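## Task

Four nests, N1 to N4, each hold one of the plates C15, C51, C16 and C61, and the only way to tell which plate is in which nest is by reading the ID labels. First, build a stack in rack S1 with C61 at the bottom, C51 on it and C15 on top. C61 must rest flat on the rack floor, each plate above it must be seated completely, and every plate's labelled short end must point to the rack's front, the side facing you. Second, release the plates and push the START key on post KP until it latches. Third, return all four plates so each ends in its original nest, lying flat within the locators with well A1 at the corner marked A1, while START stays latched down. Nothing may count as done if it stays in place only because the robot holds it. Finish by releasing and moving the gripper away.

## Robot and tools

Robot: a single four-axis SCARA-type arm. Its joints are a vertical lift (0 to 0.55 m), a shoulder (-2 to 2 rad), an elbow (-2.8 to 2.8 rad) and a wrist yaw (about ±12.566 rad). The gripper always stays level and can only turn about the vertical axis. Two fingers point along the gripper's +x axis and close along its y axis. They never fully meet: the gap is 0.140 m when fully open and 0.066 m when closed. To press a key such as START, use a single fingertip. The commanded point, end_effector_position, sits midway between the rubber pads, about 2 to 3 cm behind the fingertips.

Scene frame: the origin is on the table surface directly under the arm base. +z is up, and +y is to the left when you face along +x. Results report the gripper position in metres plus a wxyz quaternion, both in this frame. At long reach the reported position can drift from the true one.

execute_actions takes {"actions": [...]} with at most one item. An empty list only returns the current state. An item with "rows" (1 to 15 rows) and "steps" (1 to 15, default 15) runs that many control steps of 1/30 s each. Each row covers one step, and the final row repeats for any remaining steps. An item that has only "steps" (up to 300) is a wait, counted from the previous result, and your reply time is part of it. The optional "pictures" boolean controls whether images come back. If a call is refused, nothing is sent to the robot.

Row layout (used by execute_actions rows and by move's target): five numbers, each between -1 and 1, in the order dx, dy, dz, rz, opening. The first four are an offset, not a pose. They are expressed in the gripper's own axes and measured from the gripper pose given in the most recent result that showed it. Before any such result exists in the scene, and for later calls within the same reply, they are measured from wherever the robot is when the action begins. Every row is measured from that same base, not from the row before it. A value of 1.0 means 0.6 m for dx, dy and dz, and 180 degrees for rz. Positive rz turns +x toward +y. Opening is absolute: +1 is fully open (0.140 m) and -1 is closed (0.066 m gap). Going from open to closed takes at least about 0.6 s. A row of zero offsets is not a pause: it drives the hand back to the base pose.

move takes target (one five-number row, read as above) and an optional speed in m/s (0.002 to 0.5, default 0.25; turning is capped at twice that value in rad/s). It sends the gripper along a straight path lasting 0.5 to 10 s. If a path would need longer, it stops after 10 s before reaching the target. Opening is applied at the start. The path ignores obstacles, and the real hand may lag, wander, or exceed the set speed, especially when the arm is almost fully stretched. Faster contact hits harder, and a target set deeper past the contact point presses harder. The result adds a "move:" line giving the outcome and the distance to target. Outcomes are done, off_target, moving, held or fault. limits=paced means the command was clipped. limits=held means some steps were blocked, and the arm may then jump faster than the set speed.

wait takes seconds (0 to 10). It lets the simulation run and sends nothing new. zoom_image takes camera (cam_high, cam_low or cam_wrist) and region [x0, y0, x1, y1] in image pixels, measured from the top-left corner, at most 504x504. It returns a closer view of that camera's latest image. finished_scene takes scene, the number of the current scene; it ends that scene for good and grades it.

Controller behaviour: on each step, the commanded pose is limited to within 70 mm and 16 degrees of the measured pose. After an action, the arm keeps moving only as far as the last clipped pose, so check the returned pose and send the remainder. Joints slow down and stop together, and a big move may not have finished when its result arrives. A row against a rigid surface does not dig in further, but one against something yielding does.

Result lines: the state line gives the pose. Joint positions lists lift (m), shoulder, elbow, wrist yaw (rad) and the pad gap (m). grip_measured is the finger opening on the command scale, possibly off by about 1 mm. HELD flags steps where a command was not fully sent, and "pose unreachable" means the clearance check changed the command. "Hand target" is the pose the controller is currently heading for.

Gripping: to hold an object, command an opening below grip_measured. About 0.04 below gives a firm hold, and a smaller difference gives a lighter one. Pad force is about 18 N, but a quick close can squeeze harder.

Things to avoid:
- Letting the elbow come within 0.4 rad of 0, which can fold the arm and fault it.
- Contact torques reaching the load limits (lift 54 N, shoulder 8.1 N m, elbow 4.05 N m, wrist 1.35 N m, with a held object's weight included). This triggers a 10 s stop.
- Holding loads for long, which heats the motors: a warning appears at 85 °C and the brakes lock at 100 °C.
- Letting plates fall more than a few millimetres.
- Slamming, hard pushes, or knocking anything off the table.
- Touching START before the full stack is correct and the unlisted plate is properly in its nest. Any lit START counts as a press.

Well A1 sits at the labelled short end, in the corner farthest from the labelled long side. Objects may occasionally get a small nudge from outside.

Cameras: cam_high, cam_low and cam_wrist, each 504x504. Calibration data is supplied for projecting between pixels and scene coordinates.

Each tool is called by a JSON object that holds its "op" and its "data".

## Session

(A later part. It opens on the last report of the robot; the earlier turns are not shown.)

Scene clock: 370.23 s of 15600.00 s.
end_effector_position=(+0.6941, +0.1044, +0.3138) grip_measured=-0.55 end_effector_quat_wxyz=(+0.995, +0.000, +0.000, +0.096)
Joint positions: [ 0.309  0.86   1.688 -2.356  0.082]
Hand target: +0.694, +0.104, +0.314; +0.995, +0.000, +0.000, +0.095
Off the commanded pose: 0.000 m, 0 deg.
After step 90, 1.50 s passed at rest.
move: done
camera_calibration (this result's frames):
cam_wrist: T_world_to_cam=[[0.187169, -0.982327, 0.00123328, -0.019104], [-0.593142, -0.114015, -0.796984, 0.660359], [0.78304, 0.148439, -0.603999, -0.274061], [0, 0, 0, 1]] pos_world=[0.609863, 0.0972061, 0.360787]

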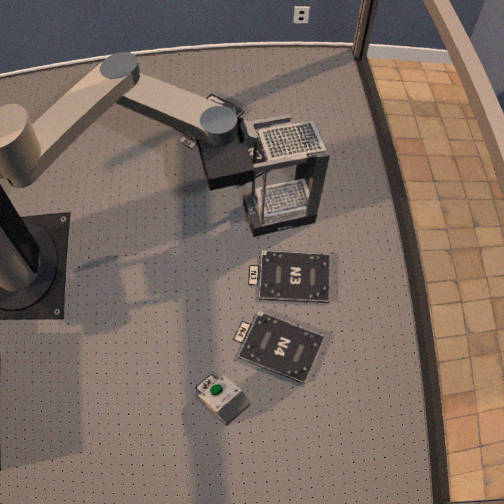

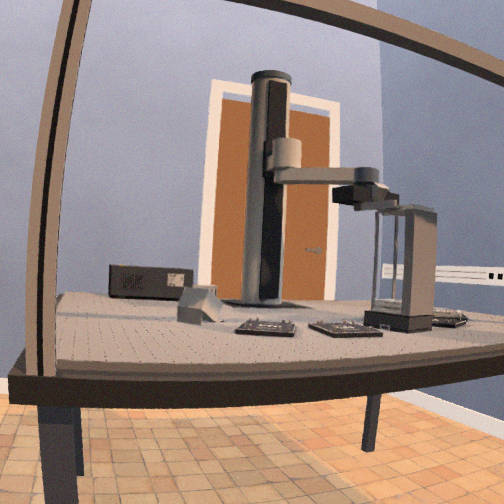

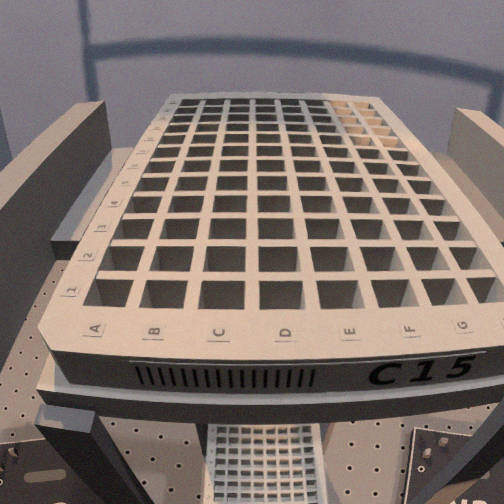

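{"op": "move", "data": {"target": [0,-0.0001,-0.3632,-0.0001,-0.6], "speed": 0.3}}

{"op": "execute_actions", "data": {"actions": [{"rows": [[0,0,-0.0006,0,-0.6],[0,0,-0.0012,0,-0.6],[0,0,-0.0018,0,-0.6],[0,0,-0.0024,0,-0.6],[0,0,-0.003,0,-0.6],[0,0,-0.0035,0,-0.6],[0,0,-0.004,0,-0.6],[0,0,-0.0045,0,-0.6],[0,0,-0.005,0,-0.6],[0,0,-0.0054,0,-0.6],[0,0,-0.0057,0,-0.6]], "steps": 13}]}}

{"op": "zoom_image", "data": {"camera": "cam_wrist", "region": [190,270,330,430]}}

Scene clock: 377.43 s of 15600.00 s.
end_effector_position=(+0.6941, +0.1043, +0.0958) grip_measured=-0.55 end_effector_quat_wxyz=(+0.995, +0.000, +0.000, +0.095)
Joint positions: [ 0.091  0.86   1.688 -2.356  0.082]
Hand target: +0.694, +0.104, +0.096; +0.995, +0.000, +0.000, +0.095
Off the commanded pose: 0.000 m, 0 deg.
After step 90, 3.00 s passed at rest.
move: done
camera_calibration (this result's frames):
cam_wrist: T_world_to_cam=[[0.187105, -0.982339, 0.00123328, -0.018813], [-0.593149, -0.113977, -0.796984, 0.486632], [0.783049, 0.148388, -0.603999, -0.405716], [0, 0, 0, 1]] pos_world=[0.609861, 0.0971878, 0.142809]

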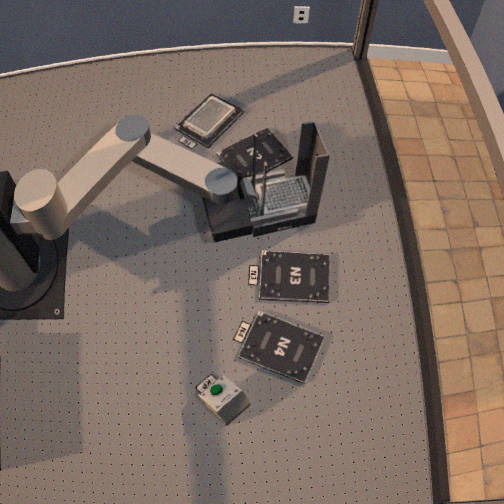

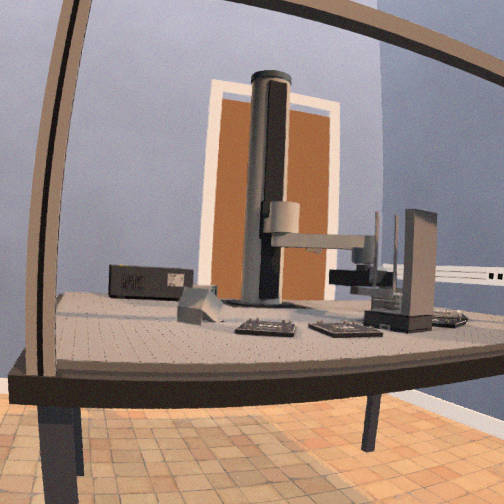

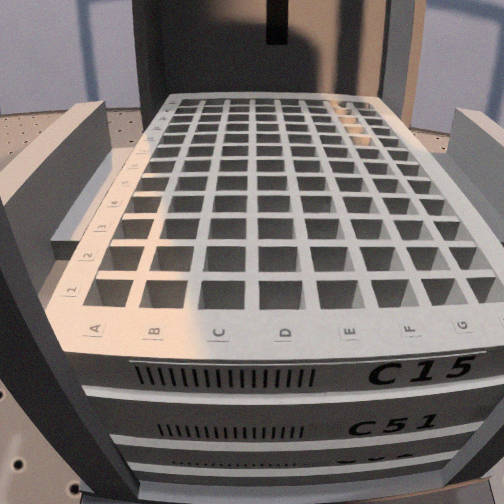

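Scene clock: 377.87 s of 15600.00 s.
end_effector_position=(+0.6941, +0.1043, +0.0924) grip_measured=-0.55 end_effector_quat_wxyz=(+0.995, +0.000, +0.000, +0.095)
Joint positions: [ 0.087  0.86   1.688 -2.356  0.082]
Hand target: +0.694, +0.104, +0.092; +0.995, +0.000, +0.000, +0.095
Off the commanded pose: 0.000 m, 0 deg.
Steps of this call (steps 1 to 13: all 13 steps of this action). Readings (end_effector_position):
1: (+0.6941, +0.1043, +0.0958)
2: (+0.6941, +0.1043, +0.0954)
4: (+0.6941, +0.1043, +0.0947)
8: (+0.6941, +0.1043, +0.0933)
13: the state above
camera_calibration (this result's frames):
cam_wrist: T_world_to_cam=[[0.187105, -0.982339, 0.00123328, -0.0188087], [-0.593149, -0.113977, -0.796984, 0.483905], [0.783049, 0.148388, -0.603999, -0.407783], [0, 0, 0, 1]] pos_world=[0.609861, 0.0971878, 0.139388]

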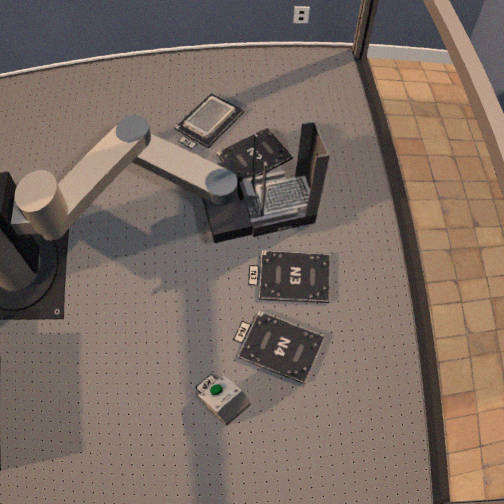

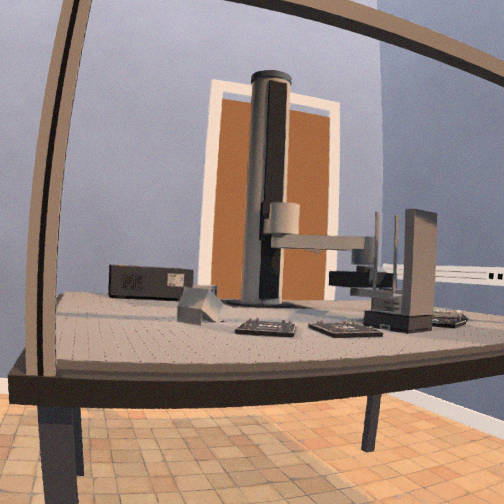

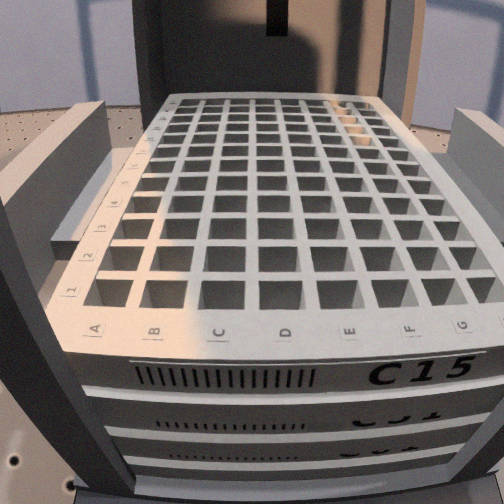

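Region (190, 270, 330, 430) of cam_wrist's 504x504 image, scaled by 3.150, with more detail than that image has; it fills the left 441 columns of this view, and the rest is white.

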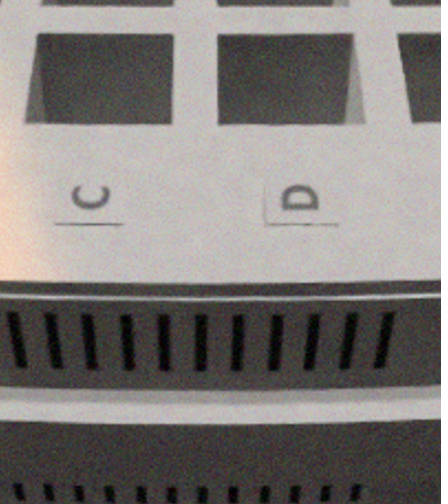

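{"op": "execute_actions", "data": {"actions": [{"rows": [[0,0,0,0,-0.58],[0,0,0,0,-0.56],[0,0,0,0,-0.54],[0,0,0,0,-0.52],[0,0,0,0,-0.45],[0,0,0,0,-0.3],[0,0,0,0,-0.1],[0,0,0,0,-0.03]], "steps": 13}]}}

{"op": "zoom_image", "data": {"camera": "cam_wrist", "region": [190,270,330,430]}}

{"op": "move", "data": {"target": [-0.1917,0,0,0,-0.03], "speed": 0.35}}

{"op": "zoom_image", "data": {"camera": "cam_wrist", "region": [130,60,420,300]}}

{"op": "move", "data": {"target": [-0.33694,-0.6486,0.0627,-0.308,-1], "speed": 0.4}}

Scene clock: 390.70 s of 15600.00 s.
end_effector_position=(+0.6941, +0.1043, +0.0924) grip_measured=-0.03 end_effector_quat_wxyz=(+0.995, +0.000, +0.000, +0.095)
Joint positions: [ 0.087  0.86   1.688 -2.356  0.102]
Hand target: +0.694, +0.104, +0.092; +0.995, +0.000, +0.000, +0.095
Off the commanded pose: 0.000 m, 0 deg.
Steps of this call (steps 1 to 90: nothing new was sent; then 9.40 s passed at rest; steps 91 to 103: all 13 steps of this action). Readings (end_effector_position):
91: (+0.6941, +0.1043, +0.0924)
92: (+0.6941, +0.1043, +0.0924)
94: (+0.6941, +0.1043, +0.0924)
98: (+0.6941, +0.1043, +0.0924)
103: the state above
camera_calibration (this result's frames):
cam_wrist: T_world_to_cam=[[0.187104, -0.982339, 0.00123328, -0.0188079], [-0.593149, -0.113976, -0.796984, 0.483905], [0.783049, 0.148387, -0.603999, -0.407783], [0, 0, 0, 1]] pos_world=[0.609861, 0.0971878, 0.139388]

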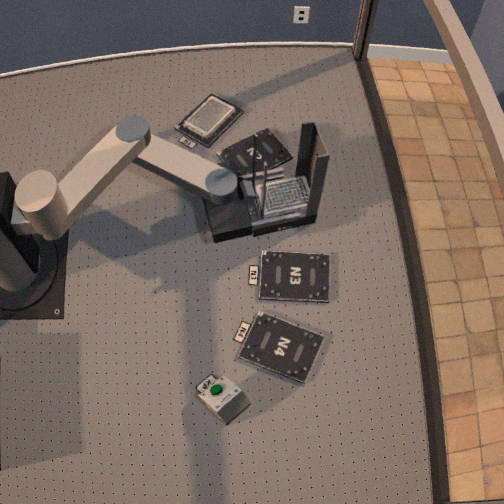

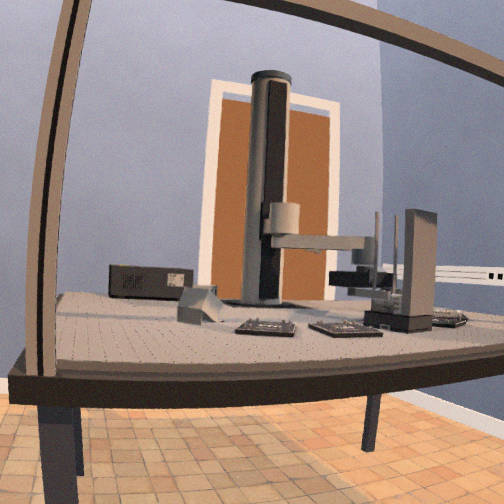

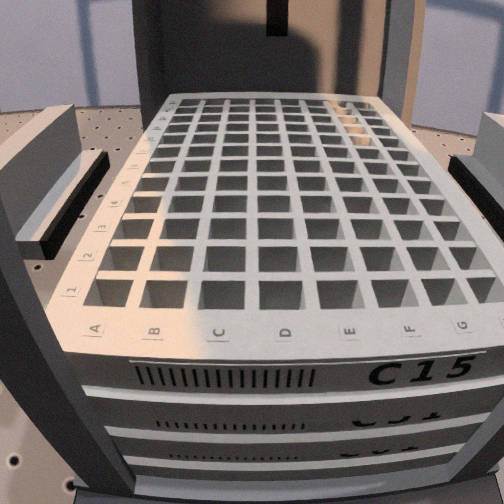

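Region (190, 270, 330, 430) of cam_wrist's 504x504 image, scaled by 3.150, with more detail than that image has; it fills the left 441 columns of this view, and the rest is white.

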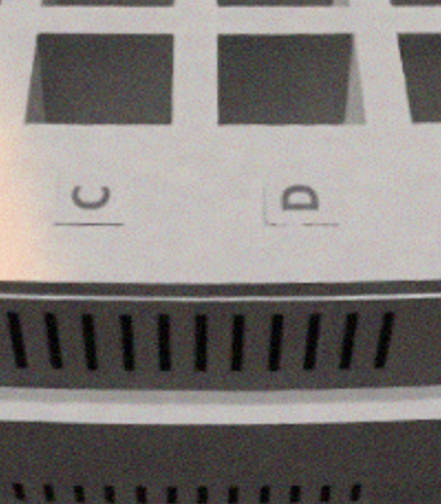

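Scene clock: 391.73 s of 15600.00 s.
end_effector_position=(+0.5811, +0.0825, +0.0924) grip_measured=-0.03 end_effector_quat_wxyz=(+0.995, +0.000, +0.000, +0.095)
Joint positions: [ 0.087  1.1    1.102 -2.012  0.102]
Hand target: +0.581, +0.083, +0.092; +0.995, +0.000, +0.000, +0.095
Off the commanded pose: 0.000 m, 0 deg.
move: done
camera_calibration (this result's frames):
cam_wrist: T_world_to_cam=[[0.186696, -0.982417, 0.00123328, -0.0188899], [-0.593196, -0.11373, -0.796984, 0.414414], [0.783111, 0.148062, -0.603999, -0.316112], [0, 0, 0, 1]] pos_world=[0.496906, 0.0753778, 0.139374]

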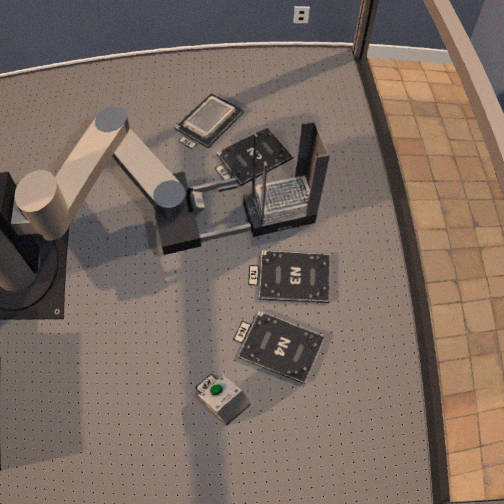

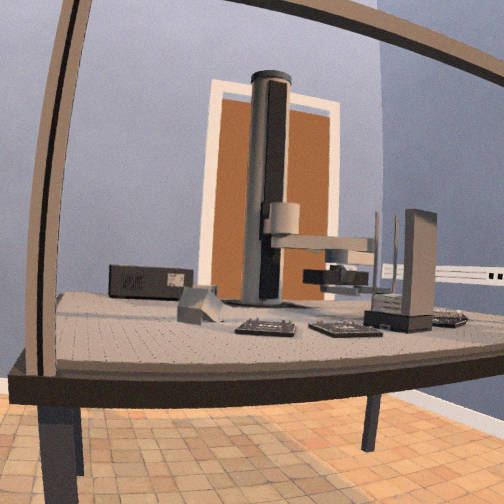

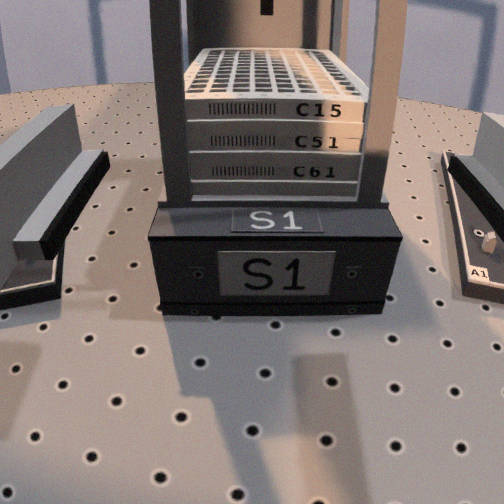

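Region (130, 60, 420, 300) of cam_wrist's 504x504 image, scaled by 1.738, with more detail than that image has; it fills the top 417 rows of this view, and the rest is white.

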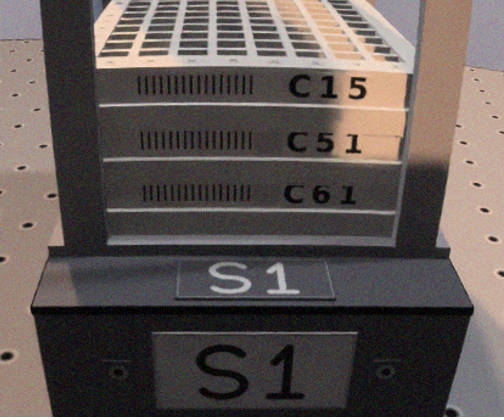

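Scene clock: 393.47 s of 15600.00 s.
end_effector_position=(+0.4563, -0.3380, +0.1300) grip_measured=-0.99 end_effector_quat_wxyz=(+0.926, +0.000, +0.000, -0.379)
Joint positions: [ 0.125 -0.074  1.225 -1.927  0.066]
Hand target: +0.456, -0.338, +0.130; +0.926, +0.000, +0.000, -0.379
Off the commanded pose: 0.000 m, 0 deg.
move: done
camera_calibration (this result's frames):
cam_wrist: T_world_to_cam=[[-0.702986, -0.711202, 0.00123328, 0.088874], [-0.430257, 0.423905, -0.796984, 0.429883], [0.566294, -0.560799, -0.603999, -0.274033], [0, 0, 0, 1]] pos_world=[0.402621, -0.272699, 0.176985]

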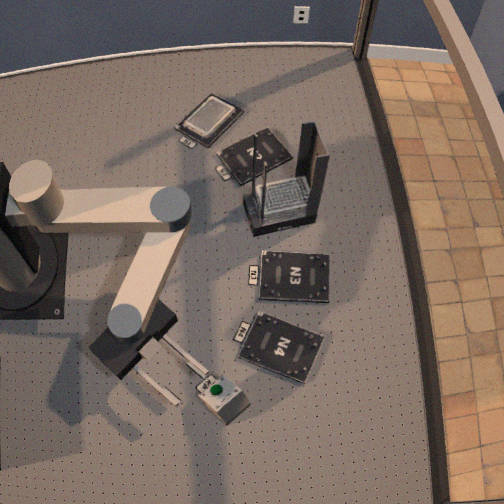

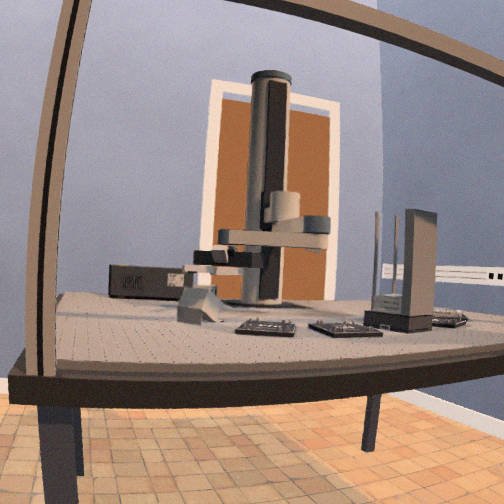

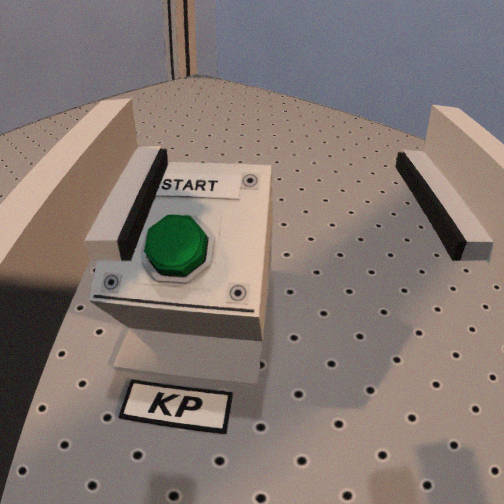

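{"op": "zoom_image", "data": {"camera": "cam_wrist", "region": [80,150,290,440]}}

{"op": "zoom_image", "data": {"camera": "cam_high", "region": [165,85,255,160]}}

{"op": "zoom_image", "data": {"camera": "cam_low", "region": [160,240,260,340]}}

Region (80, 150, 290, 440) of cam_wrist's 504x504 image, scaled by 1.738, with more detail than that image has; it fills the left 365 columns of this view, and the rest is white.

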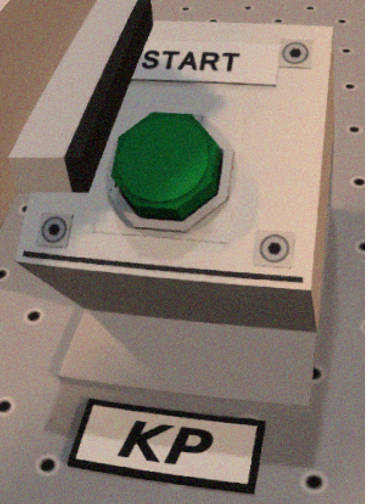

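Region (165, 85, 255, 160) of cam_high's 504x504 image, scaled by 5.600, with more detail than that image has.

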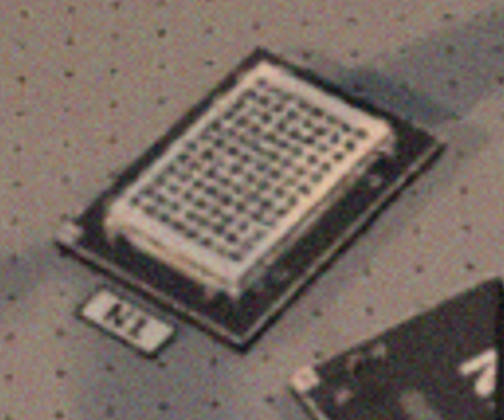

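Region (160, 240, 260, 340) of cam_low's 504x504 image, scaled by 5.040, with more detail than that image has.

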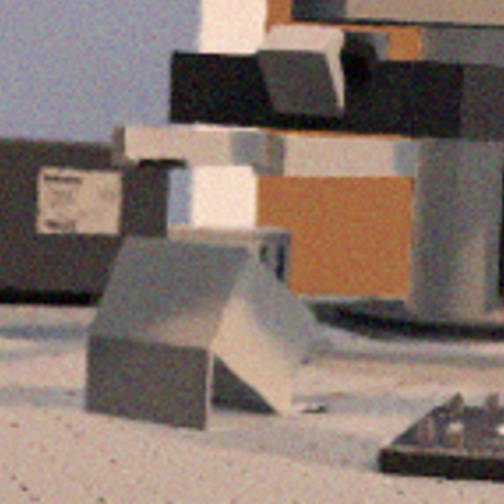

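{"op": "zoom_image", "data": {"camera": "cam_wrist", "region": [80,260,280,400]}}

{"op": "zoom_image", "data": {"camera": "cam_wrist", "region": [130,155,280,305]}}

Region (80, 260, 280, 400) of cam_wrist's 504x504 image, scaled by 2.520, with more detail than that image has; it fills the top 353 rows of this view, and the rest is white.

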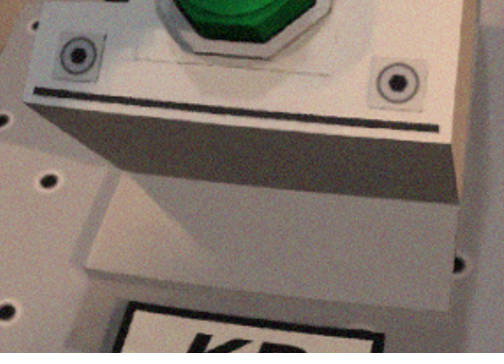

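Region (130, 155, 280, 305) of cam_wrist's 504x504 image, scaled by 3.360, with more detail than that image has.

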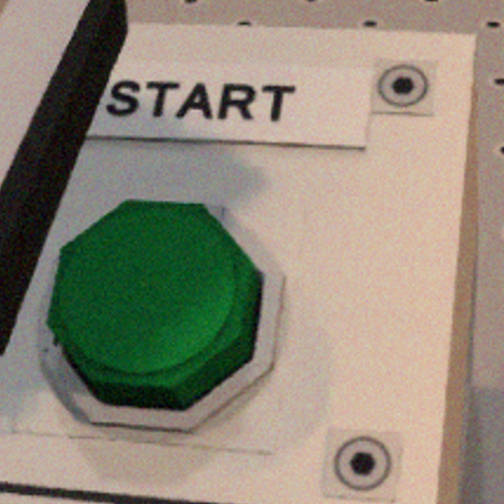

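{"op": "move", "data": {"target": [0.04154,0.00439,-0.07633,-0.03444,-1], "speed": 0.12}}

{"op": "zoom_image", "data": {"camera": "cam_wrist", "region": [60,60,310,310]}}

Scene clock: 442.40 s of 15600.00 s.
end_effector_position=(+0.4758, -0.3535, +0.0842) grip_measured=-0.99 end_effector_quat_wxyz=(+0.904, +0.000, +0.000, -0.428)
Joint positions: [ 0.079 -0.053  1.339 -2.17   0.066]
Hand target: +0.476, -0.354, +0.084; +0.904, +0.000, +0.000, -0.428
Off the commanded pose: 0.000 m, 0 deg.
After step 90, 45.20 s passed at rest.
move: done
camera_calibration (this result's frames):
cam_wrist: T_world_to_cam=[[-0.775249, -0.631655, 0.00123328, 0.154179], [-0.382281, 0.467629, -0.796984, 0.401018], [0.502842, -0.618333, -0.603999, -0.311575], [0, 0, 0, 1]] pos_world=[0.429502, -0.282797, 0.131223]

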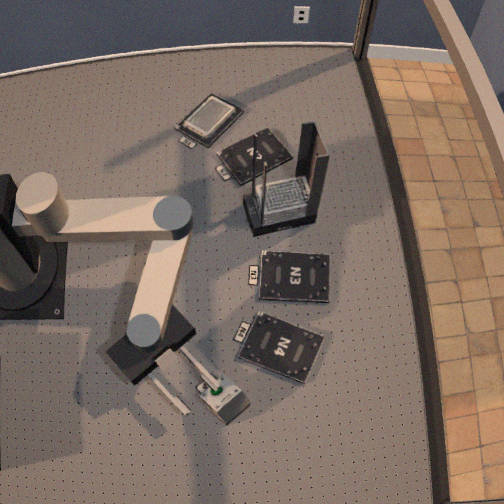

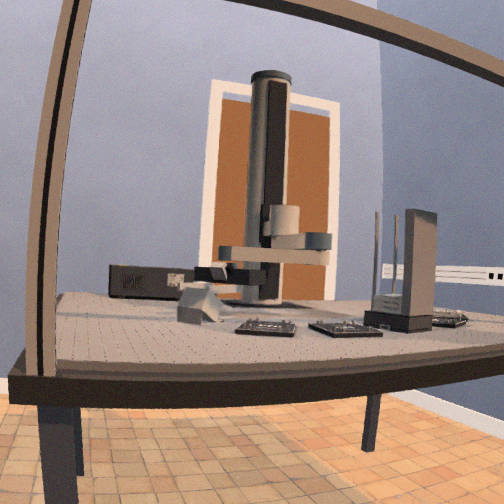

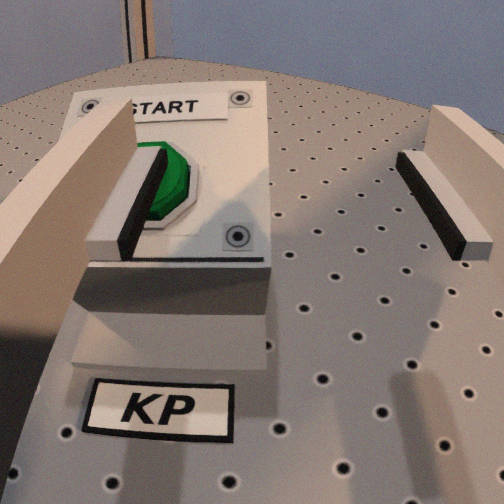

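Region (60, 60, 310, 310) of cam_wrist's 504x504 image, scaled by 2.016, with more detail than that image has.

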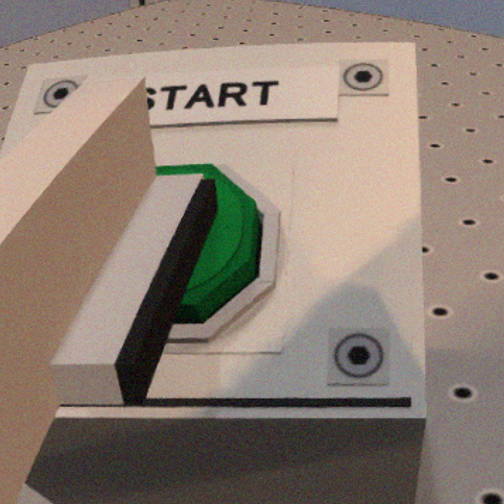

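{"op": "zoom_image", "data": {"camera": "cam_wrist", "region": [120,130,220,240]}}

{"op": "zoom_image", "data": {"camera": "cam_high", "region": [185,360,255,430]}}

Region (120, 130, 220, 240) of cam_wrist's 504x504 image, scaled by 4.582, with more detail than that image has; it fills the left 458 columns of this view, and the rest is white.

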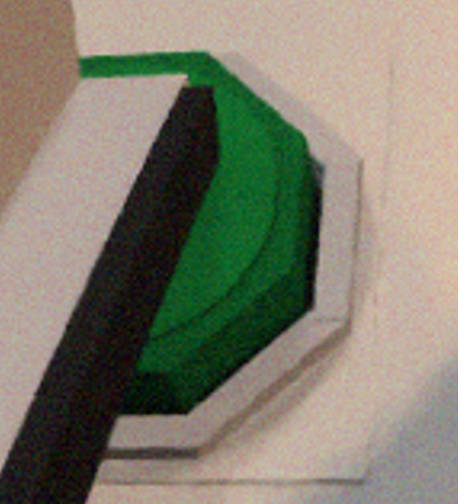

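Region (185, 360, 255, 430) of cam_high's 504x504 image, scaled by 7.200, with more detail than that image has.

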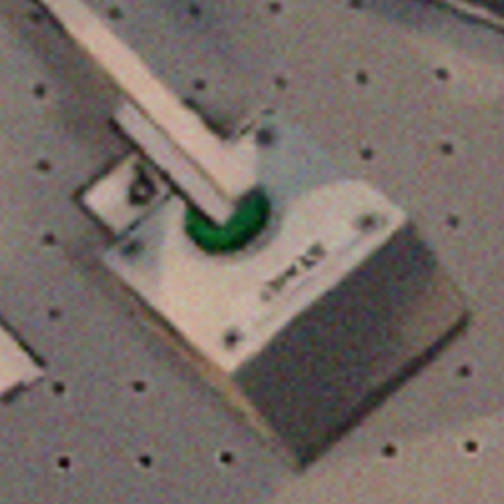

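{"op": "execute_actions", "data": {"actions": [{"rows": [[-0.004,0,0.001,0,-1],[-0.0075,-0.001,0.001,0,-1],[-0.0075,-0.003,0.001,0,-1],[-0.0075,-0.0052,0.001,0,-1],[-0.0075,-0.0052,0.001,0,-1],[-0.0068,-0.0052,0,0,-1],[-0.00636,-0.0052,-0.0007,0,-1],[-0.00588,-0.0052,-0.00137,0,-1],[-0.0054,-0.0052,-0.00205,0,-1],[-0.00493,-0.0052,-0.00273,0,-1],[-0.00446,-0.0052,-0.0034,0,-1],[-0.00398,-0.0052,-0.0041,0,-1],[-0.00351,-0.0052,-0.00478,0,-1]], "steps": 15}]}}

{"op": "zoom_image", "data": {"camera": "cam_wrist", "region": [110,120,220,240]}}

Scene clock: 474.93 s of 15600.00 s.
end_effector_position=(+0.4720, -0.3536, +0.0814) grip_measured=-0.99 end_effector_quat_wxyz=(+0.904, +0.000, +0.000, -0.427)
Joint positions: [ 0.076 -0.058  1.327 -2.152  0.066]
Hand target: +0.472, -0.354, +0.081; +0.904, +0.000, +0.000, -0.428
Off the commanded pose: 0.000 m, 0 deg.
Steps of this call (steps 1 to 90: nothing new was sent; then 29.03 s passed at rest; steps 91 to 105: all 15 steps of this action). Readings (end_effector_position):
91: (+0.4757, -0.3533, +0.0843)
92: (+0.4744, -0.3518, +0.0847)
94: (+0.4717, -0.3510, +0.0849)
98: (+0.4710, -0.3525, +0.0838)
105: the state above
camera_calibration (this result's frames):
cam_wrist: T_world_to_cam=[[-0.774768, -0.632245, 0.00123328, 0.150671], [-0.382637, 0.467338, -0.796984, 0.397446], [0.503313, -0.61795, -0.603999, -0.31149], [0, 0, 0, 1]] pos_world=[0.42559, -0.282966, 0.128433]

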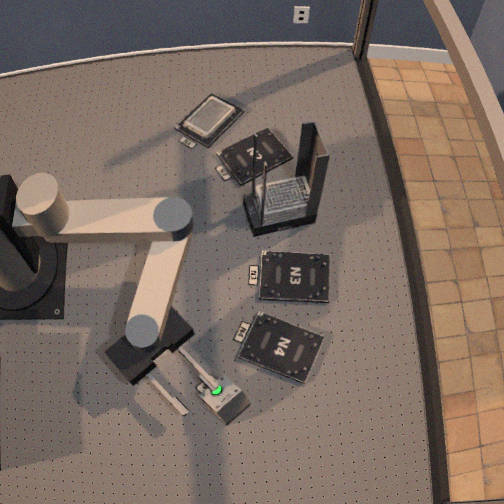

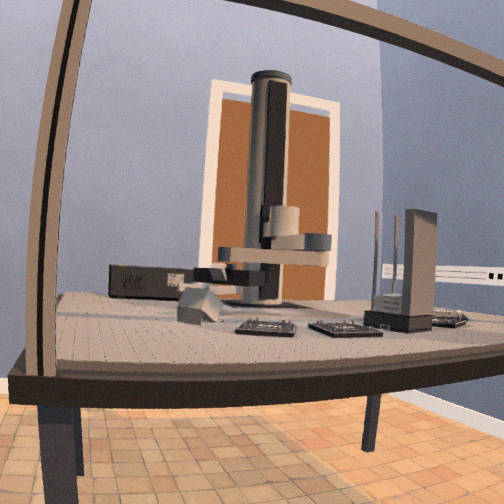

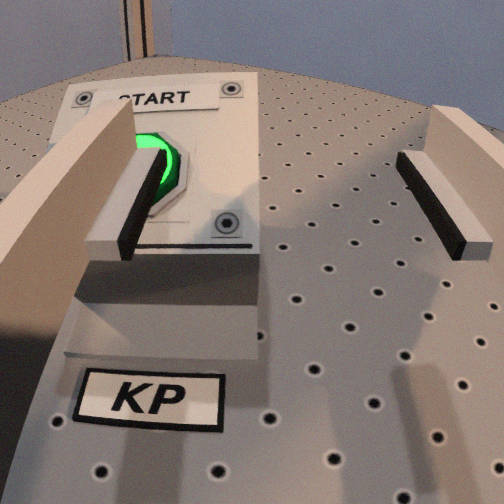

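Region (110, 120, 220, 240) of cam_wrist's 504x504 image, scaled by 4.200, with more detail than that image has; it fills the left 462 columns of this view, and the rest is white.

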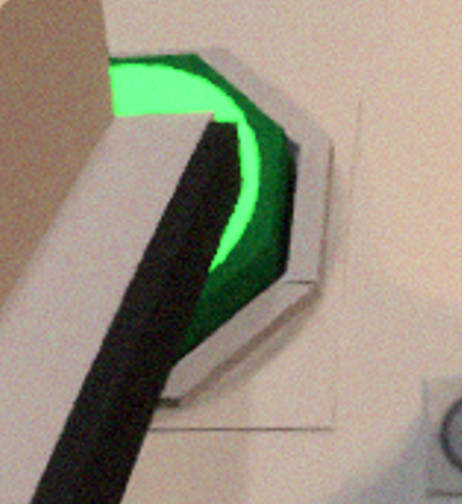

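{"op": "execute_actions", "data": {"actions": [{"rows": [[0.0005,0,-0.0005,0,-1],[0.0008,0,-0.001,0,-1],[0.0012,0,-0.0015,0,-1],[0.0015,0,-0.002,0,-1],[0.0018,0,-0.0025,0,-1],[0.0022,0,-0.003,0,-1],[0.0024,0,-0.0033,0,-1]], "steps": 10}]}}

{"op": "execute_actions", "data": {"actions": [{"rows": [[-0.003,0,0.004,0,-1],[-0.008,0,0.012,0,-1],[-0.016,0,0.022,0,-1],[-0.03,0,0.04,0,-1]], "steps": 12}]}}

Scene clock: 480.77 s of 15600.00 s.
end_effector_position=(+0.4727, -0.3545, +0.0796) grip_measured=-0.99 end_effector_quat_wxyz=(+0.904, +0.000, +0.000, -0.427)
Joint positions: [ 0.075 -0.061  1.333 -2.154  0.066]
Hand target: +0.473, -0.355, +0.079; +0.904, +0.000, +0.000, -0.427
Off the commanded pose: 0.000 m, 0 deg.
Steps of this call (steps 1 to 90: nothing new was sent; then 2.50 s passed at rest; steps 91 to 100: all 10 steps of this action). Readings (end_effector_position):
91: (+0.4720, -0.3536, +0.0814)
92: (+0.4720, -0.3537, +0.0812)
94: (+0.4723, -0.3540, +0.0806)
98: (+0.4727, -0.3545, +0.0796)
100: the state above
camera_calibration (this result's frames):
cam_wrist: T_world_to_cam=[[-0.774368, -0.632735, 0.00123328, 0.150312], [-0.382933, 0.467096, -0.796984, 0.396714], [0.503703, -0.617631, -0.603999, -0.313601], [0, 0, 0, 1]] pos_world=[0.426274, -0.283885, 0.126575]

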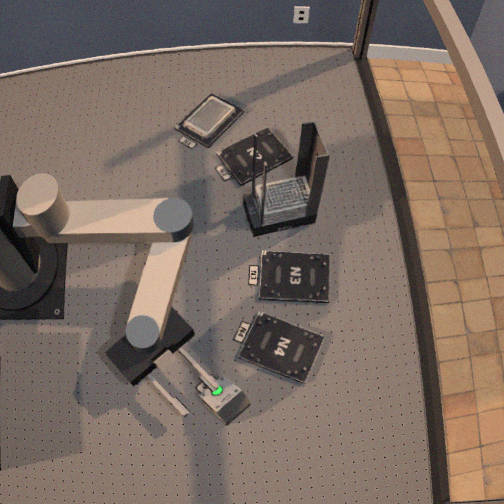

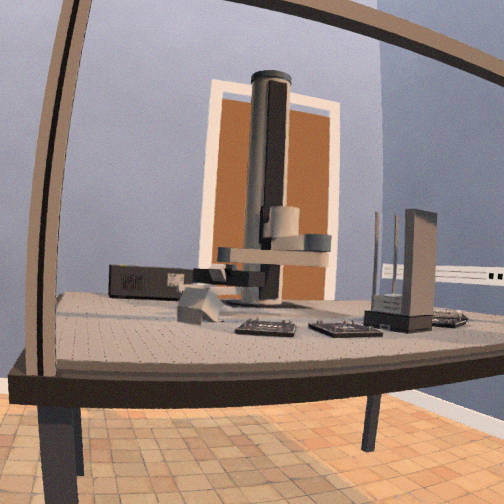

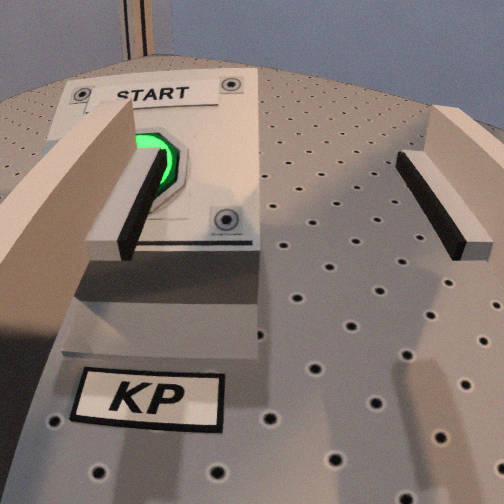

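Scene clock: 481.17 s of 15600.00 s.
end_effector_position=(+0.4612, -0.3406, +0.1036) grip_measured=-0.99 end_effector_quat_wxyz=(+0.904, +0.000, +0.000, -0.427)
Joint positions: [ 0.099 -0.025  1.245 -2.103  0.066]
Hand target: +0.461, -0.341, +0.104; +0.904, +0.000, +0.000, -0.427
Off the commanded pose: 0.000 m, 0 deg.
Steps of this call (steps 1 to 12: all 12 steps of this action). Readings (end_effector_position):
1: (+0.4726, -0.3544, +0.0797)
2: (+0.4718, -0.3535, +0.0812)
4: (+0.4686, -0.3497, +0.0888)
8: (+0.4611, -0.3408, +0.1039)
12: the state above
camera_calibration (this result's frames):
cam_wrist: T_world_to_cam=[[-0.774783, -0.632226, 0.00123328, 0.150474], [-0.382626, 0.467347, -0.796984, 0.404933], [0.503298, -0.617962, -0.603999, -0.284631], [0, 0, 0, 1]] pos_world=[0.414777, -0.270001, 0.150623]

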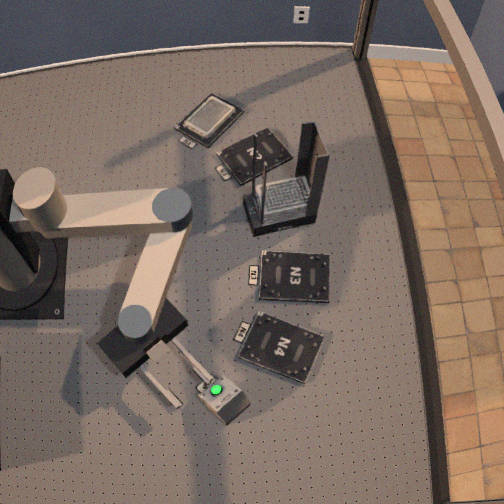

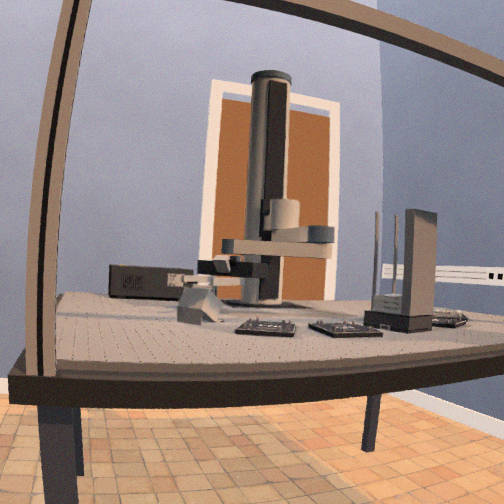

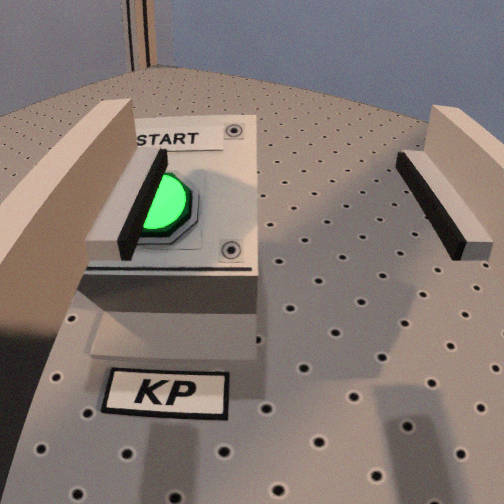

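{"op": "move", "data": {"target": [-0.41775,0.60176,-0.01867,0.34163,-0.03], "speed": 0.45}}

{"op": "move", "data": {"target": [0.19167,0,0,0,-0.03], "speed": 0.35}}

{"op": "zoom_image", "data": {"camera": "cam_wrist", "region": [190,270,330,430]}}

Scene clock: 497.80 s of 15600.00 s.
end_effector_position=(+0.5813, +0.0824, +0.0924) grip_measured=-0.03 end_effector_quat_wxyz=(+0.995, +0.000, +0.000, +0.095)
Joint positions: [ 0.087  1.1    1.103 -2.012  0.102]
Hand target: +0.581, +0.082, +0.092; +0.995, +0.000, +0.000, +0.095
Off the commanded pose: 0.000 m, 0 deg.
After step 90, 12.00 s passed at rest.
move: done
camera_calibration (this result's frames):
cam_wrist: T_world_to_cam=[[0.186683, -0.982419, 0.00123328, -0.0189807], [-0.593198, -0.113722, -0.796984, 0.414565], [0.783113, 0.148052, -0.603999, -0.316192], [0, 0, 0, 1]] pos_world=[0.497077, 0.0753112, 0.139445]

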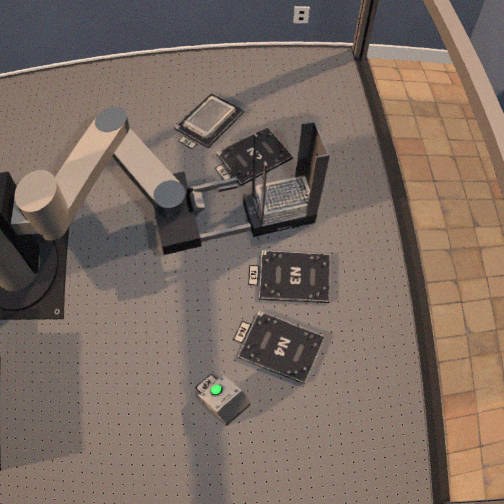

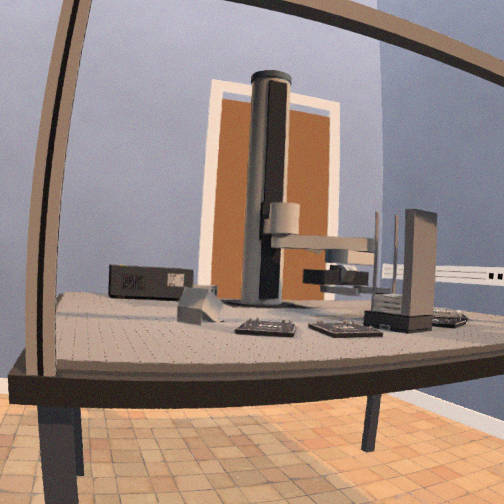

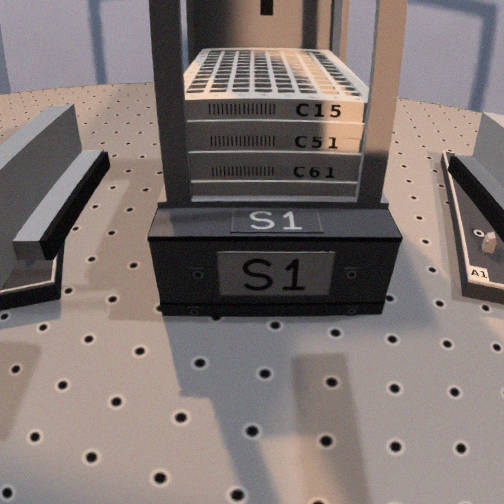

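Scene clock: 498.63 s of 15600.00 s.
end_effector_position=(+0.6942, +0.1042, +0.0925) grip_measured=-0.03 end_effector_quat_wxyz=(+0.995, +0.000, +0.000, +0.095)
Joint positions: [ 0.087  0.859  1.688 -2.356  0.102]
Hand target: +0.694, +0.104, +0.092; +0.995, +0.000, +0.000, +0.095
Off the commanded pose: 0.000 m, 0 deg.
move: done
camera_calibration (this result's frames):
cam_wrist: T_world_to_cam=[[0.187105, -0.982339, 0.00123328, -0.0189594], [-0.593149, -0.113977, -0.796984, 0.484039], [0.783049, 0.148388, -0.603999, -0.407843], [0, 0, 0, 1]] pos_world=[0.610016, 0.0970636, 0.139458]

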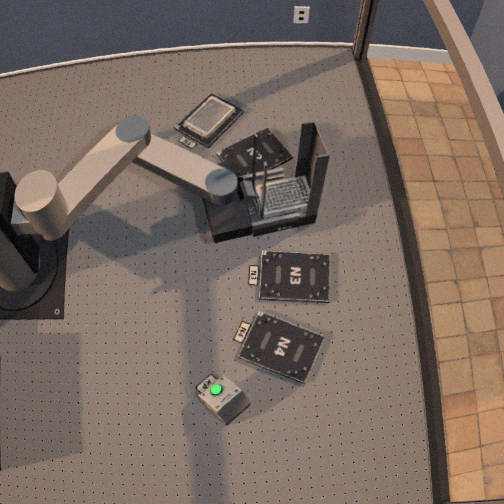

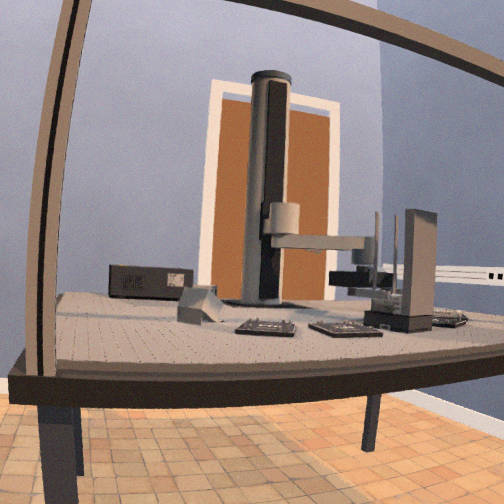

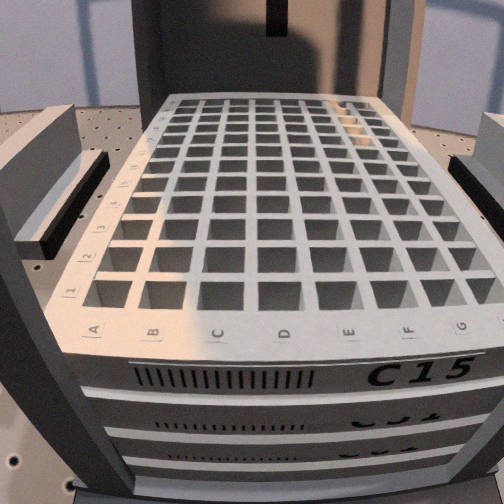

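Region (190, 270, 330, 430) of cam_wrist's 504x504 image, scaled by 3.150, with more detail than that image has; it fills the left 441 columns of this view, and the rest is white.

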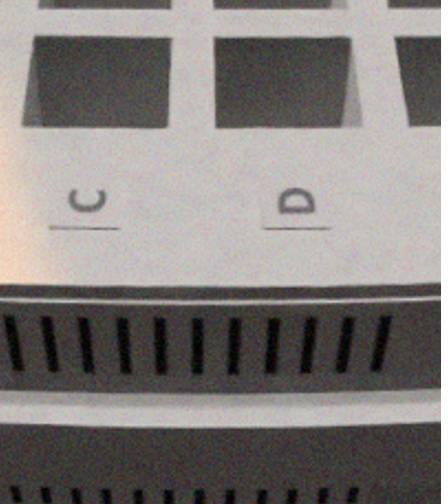

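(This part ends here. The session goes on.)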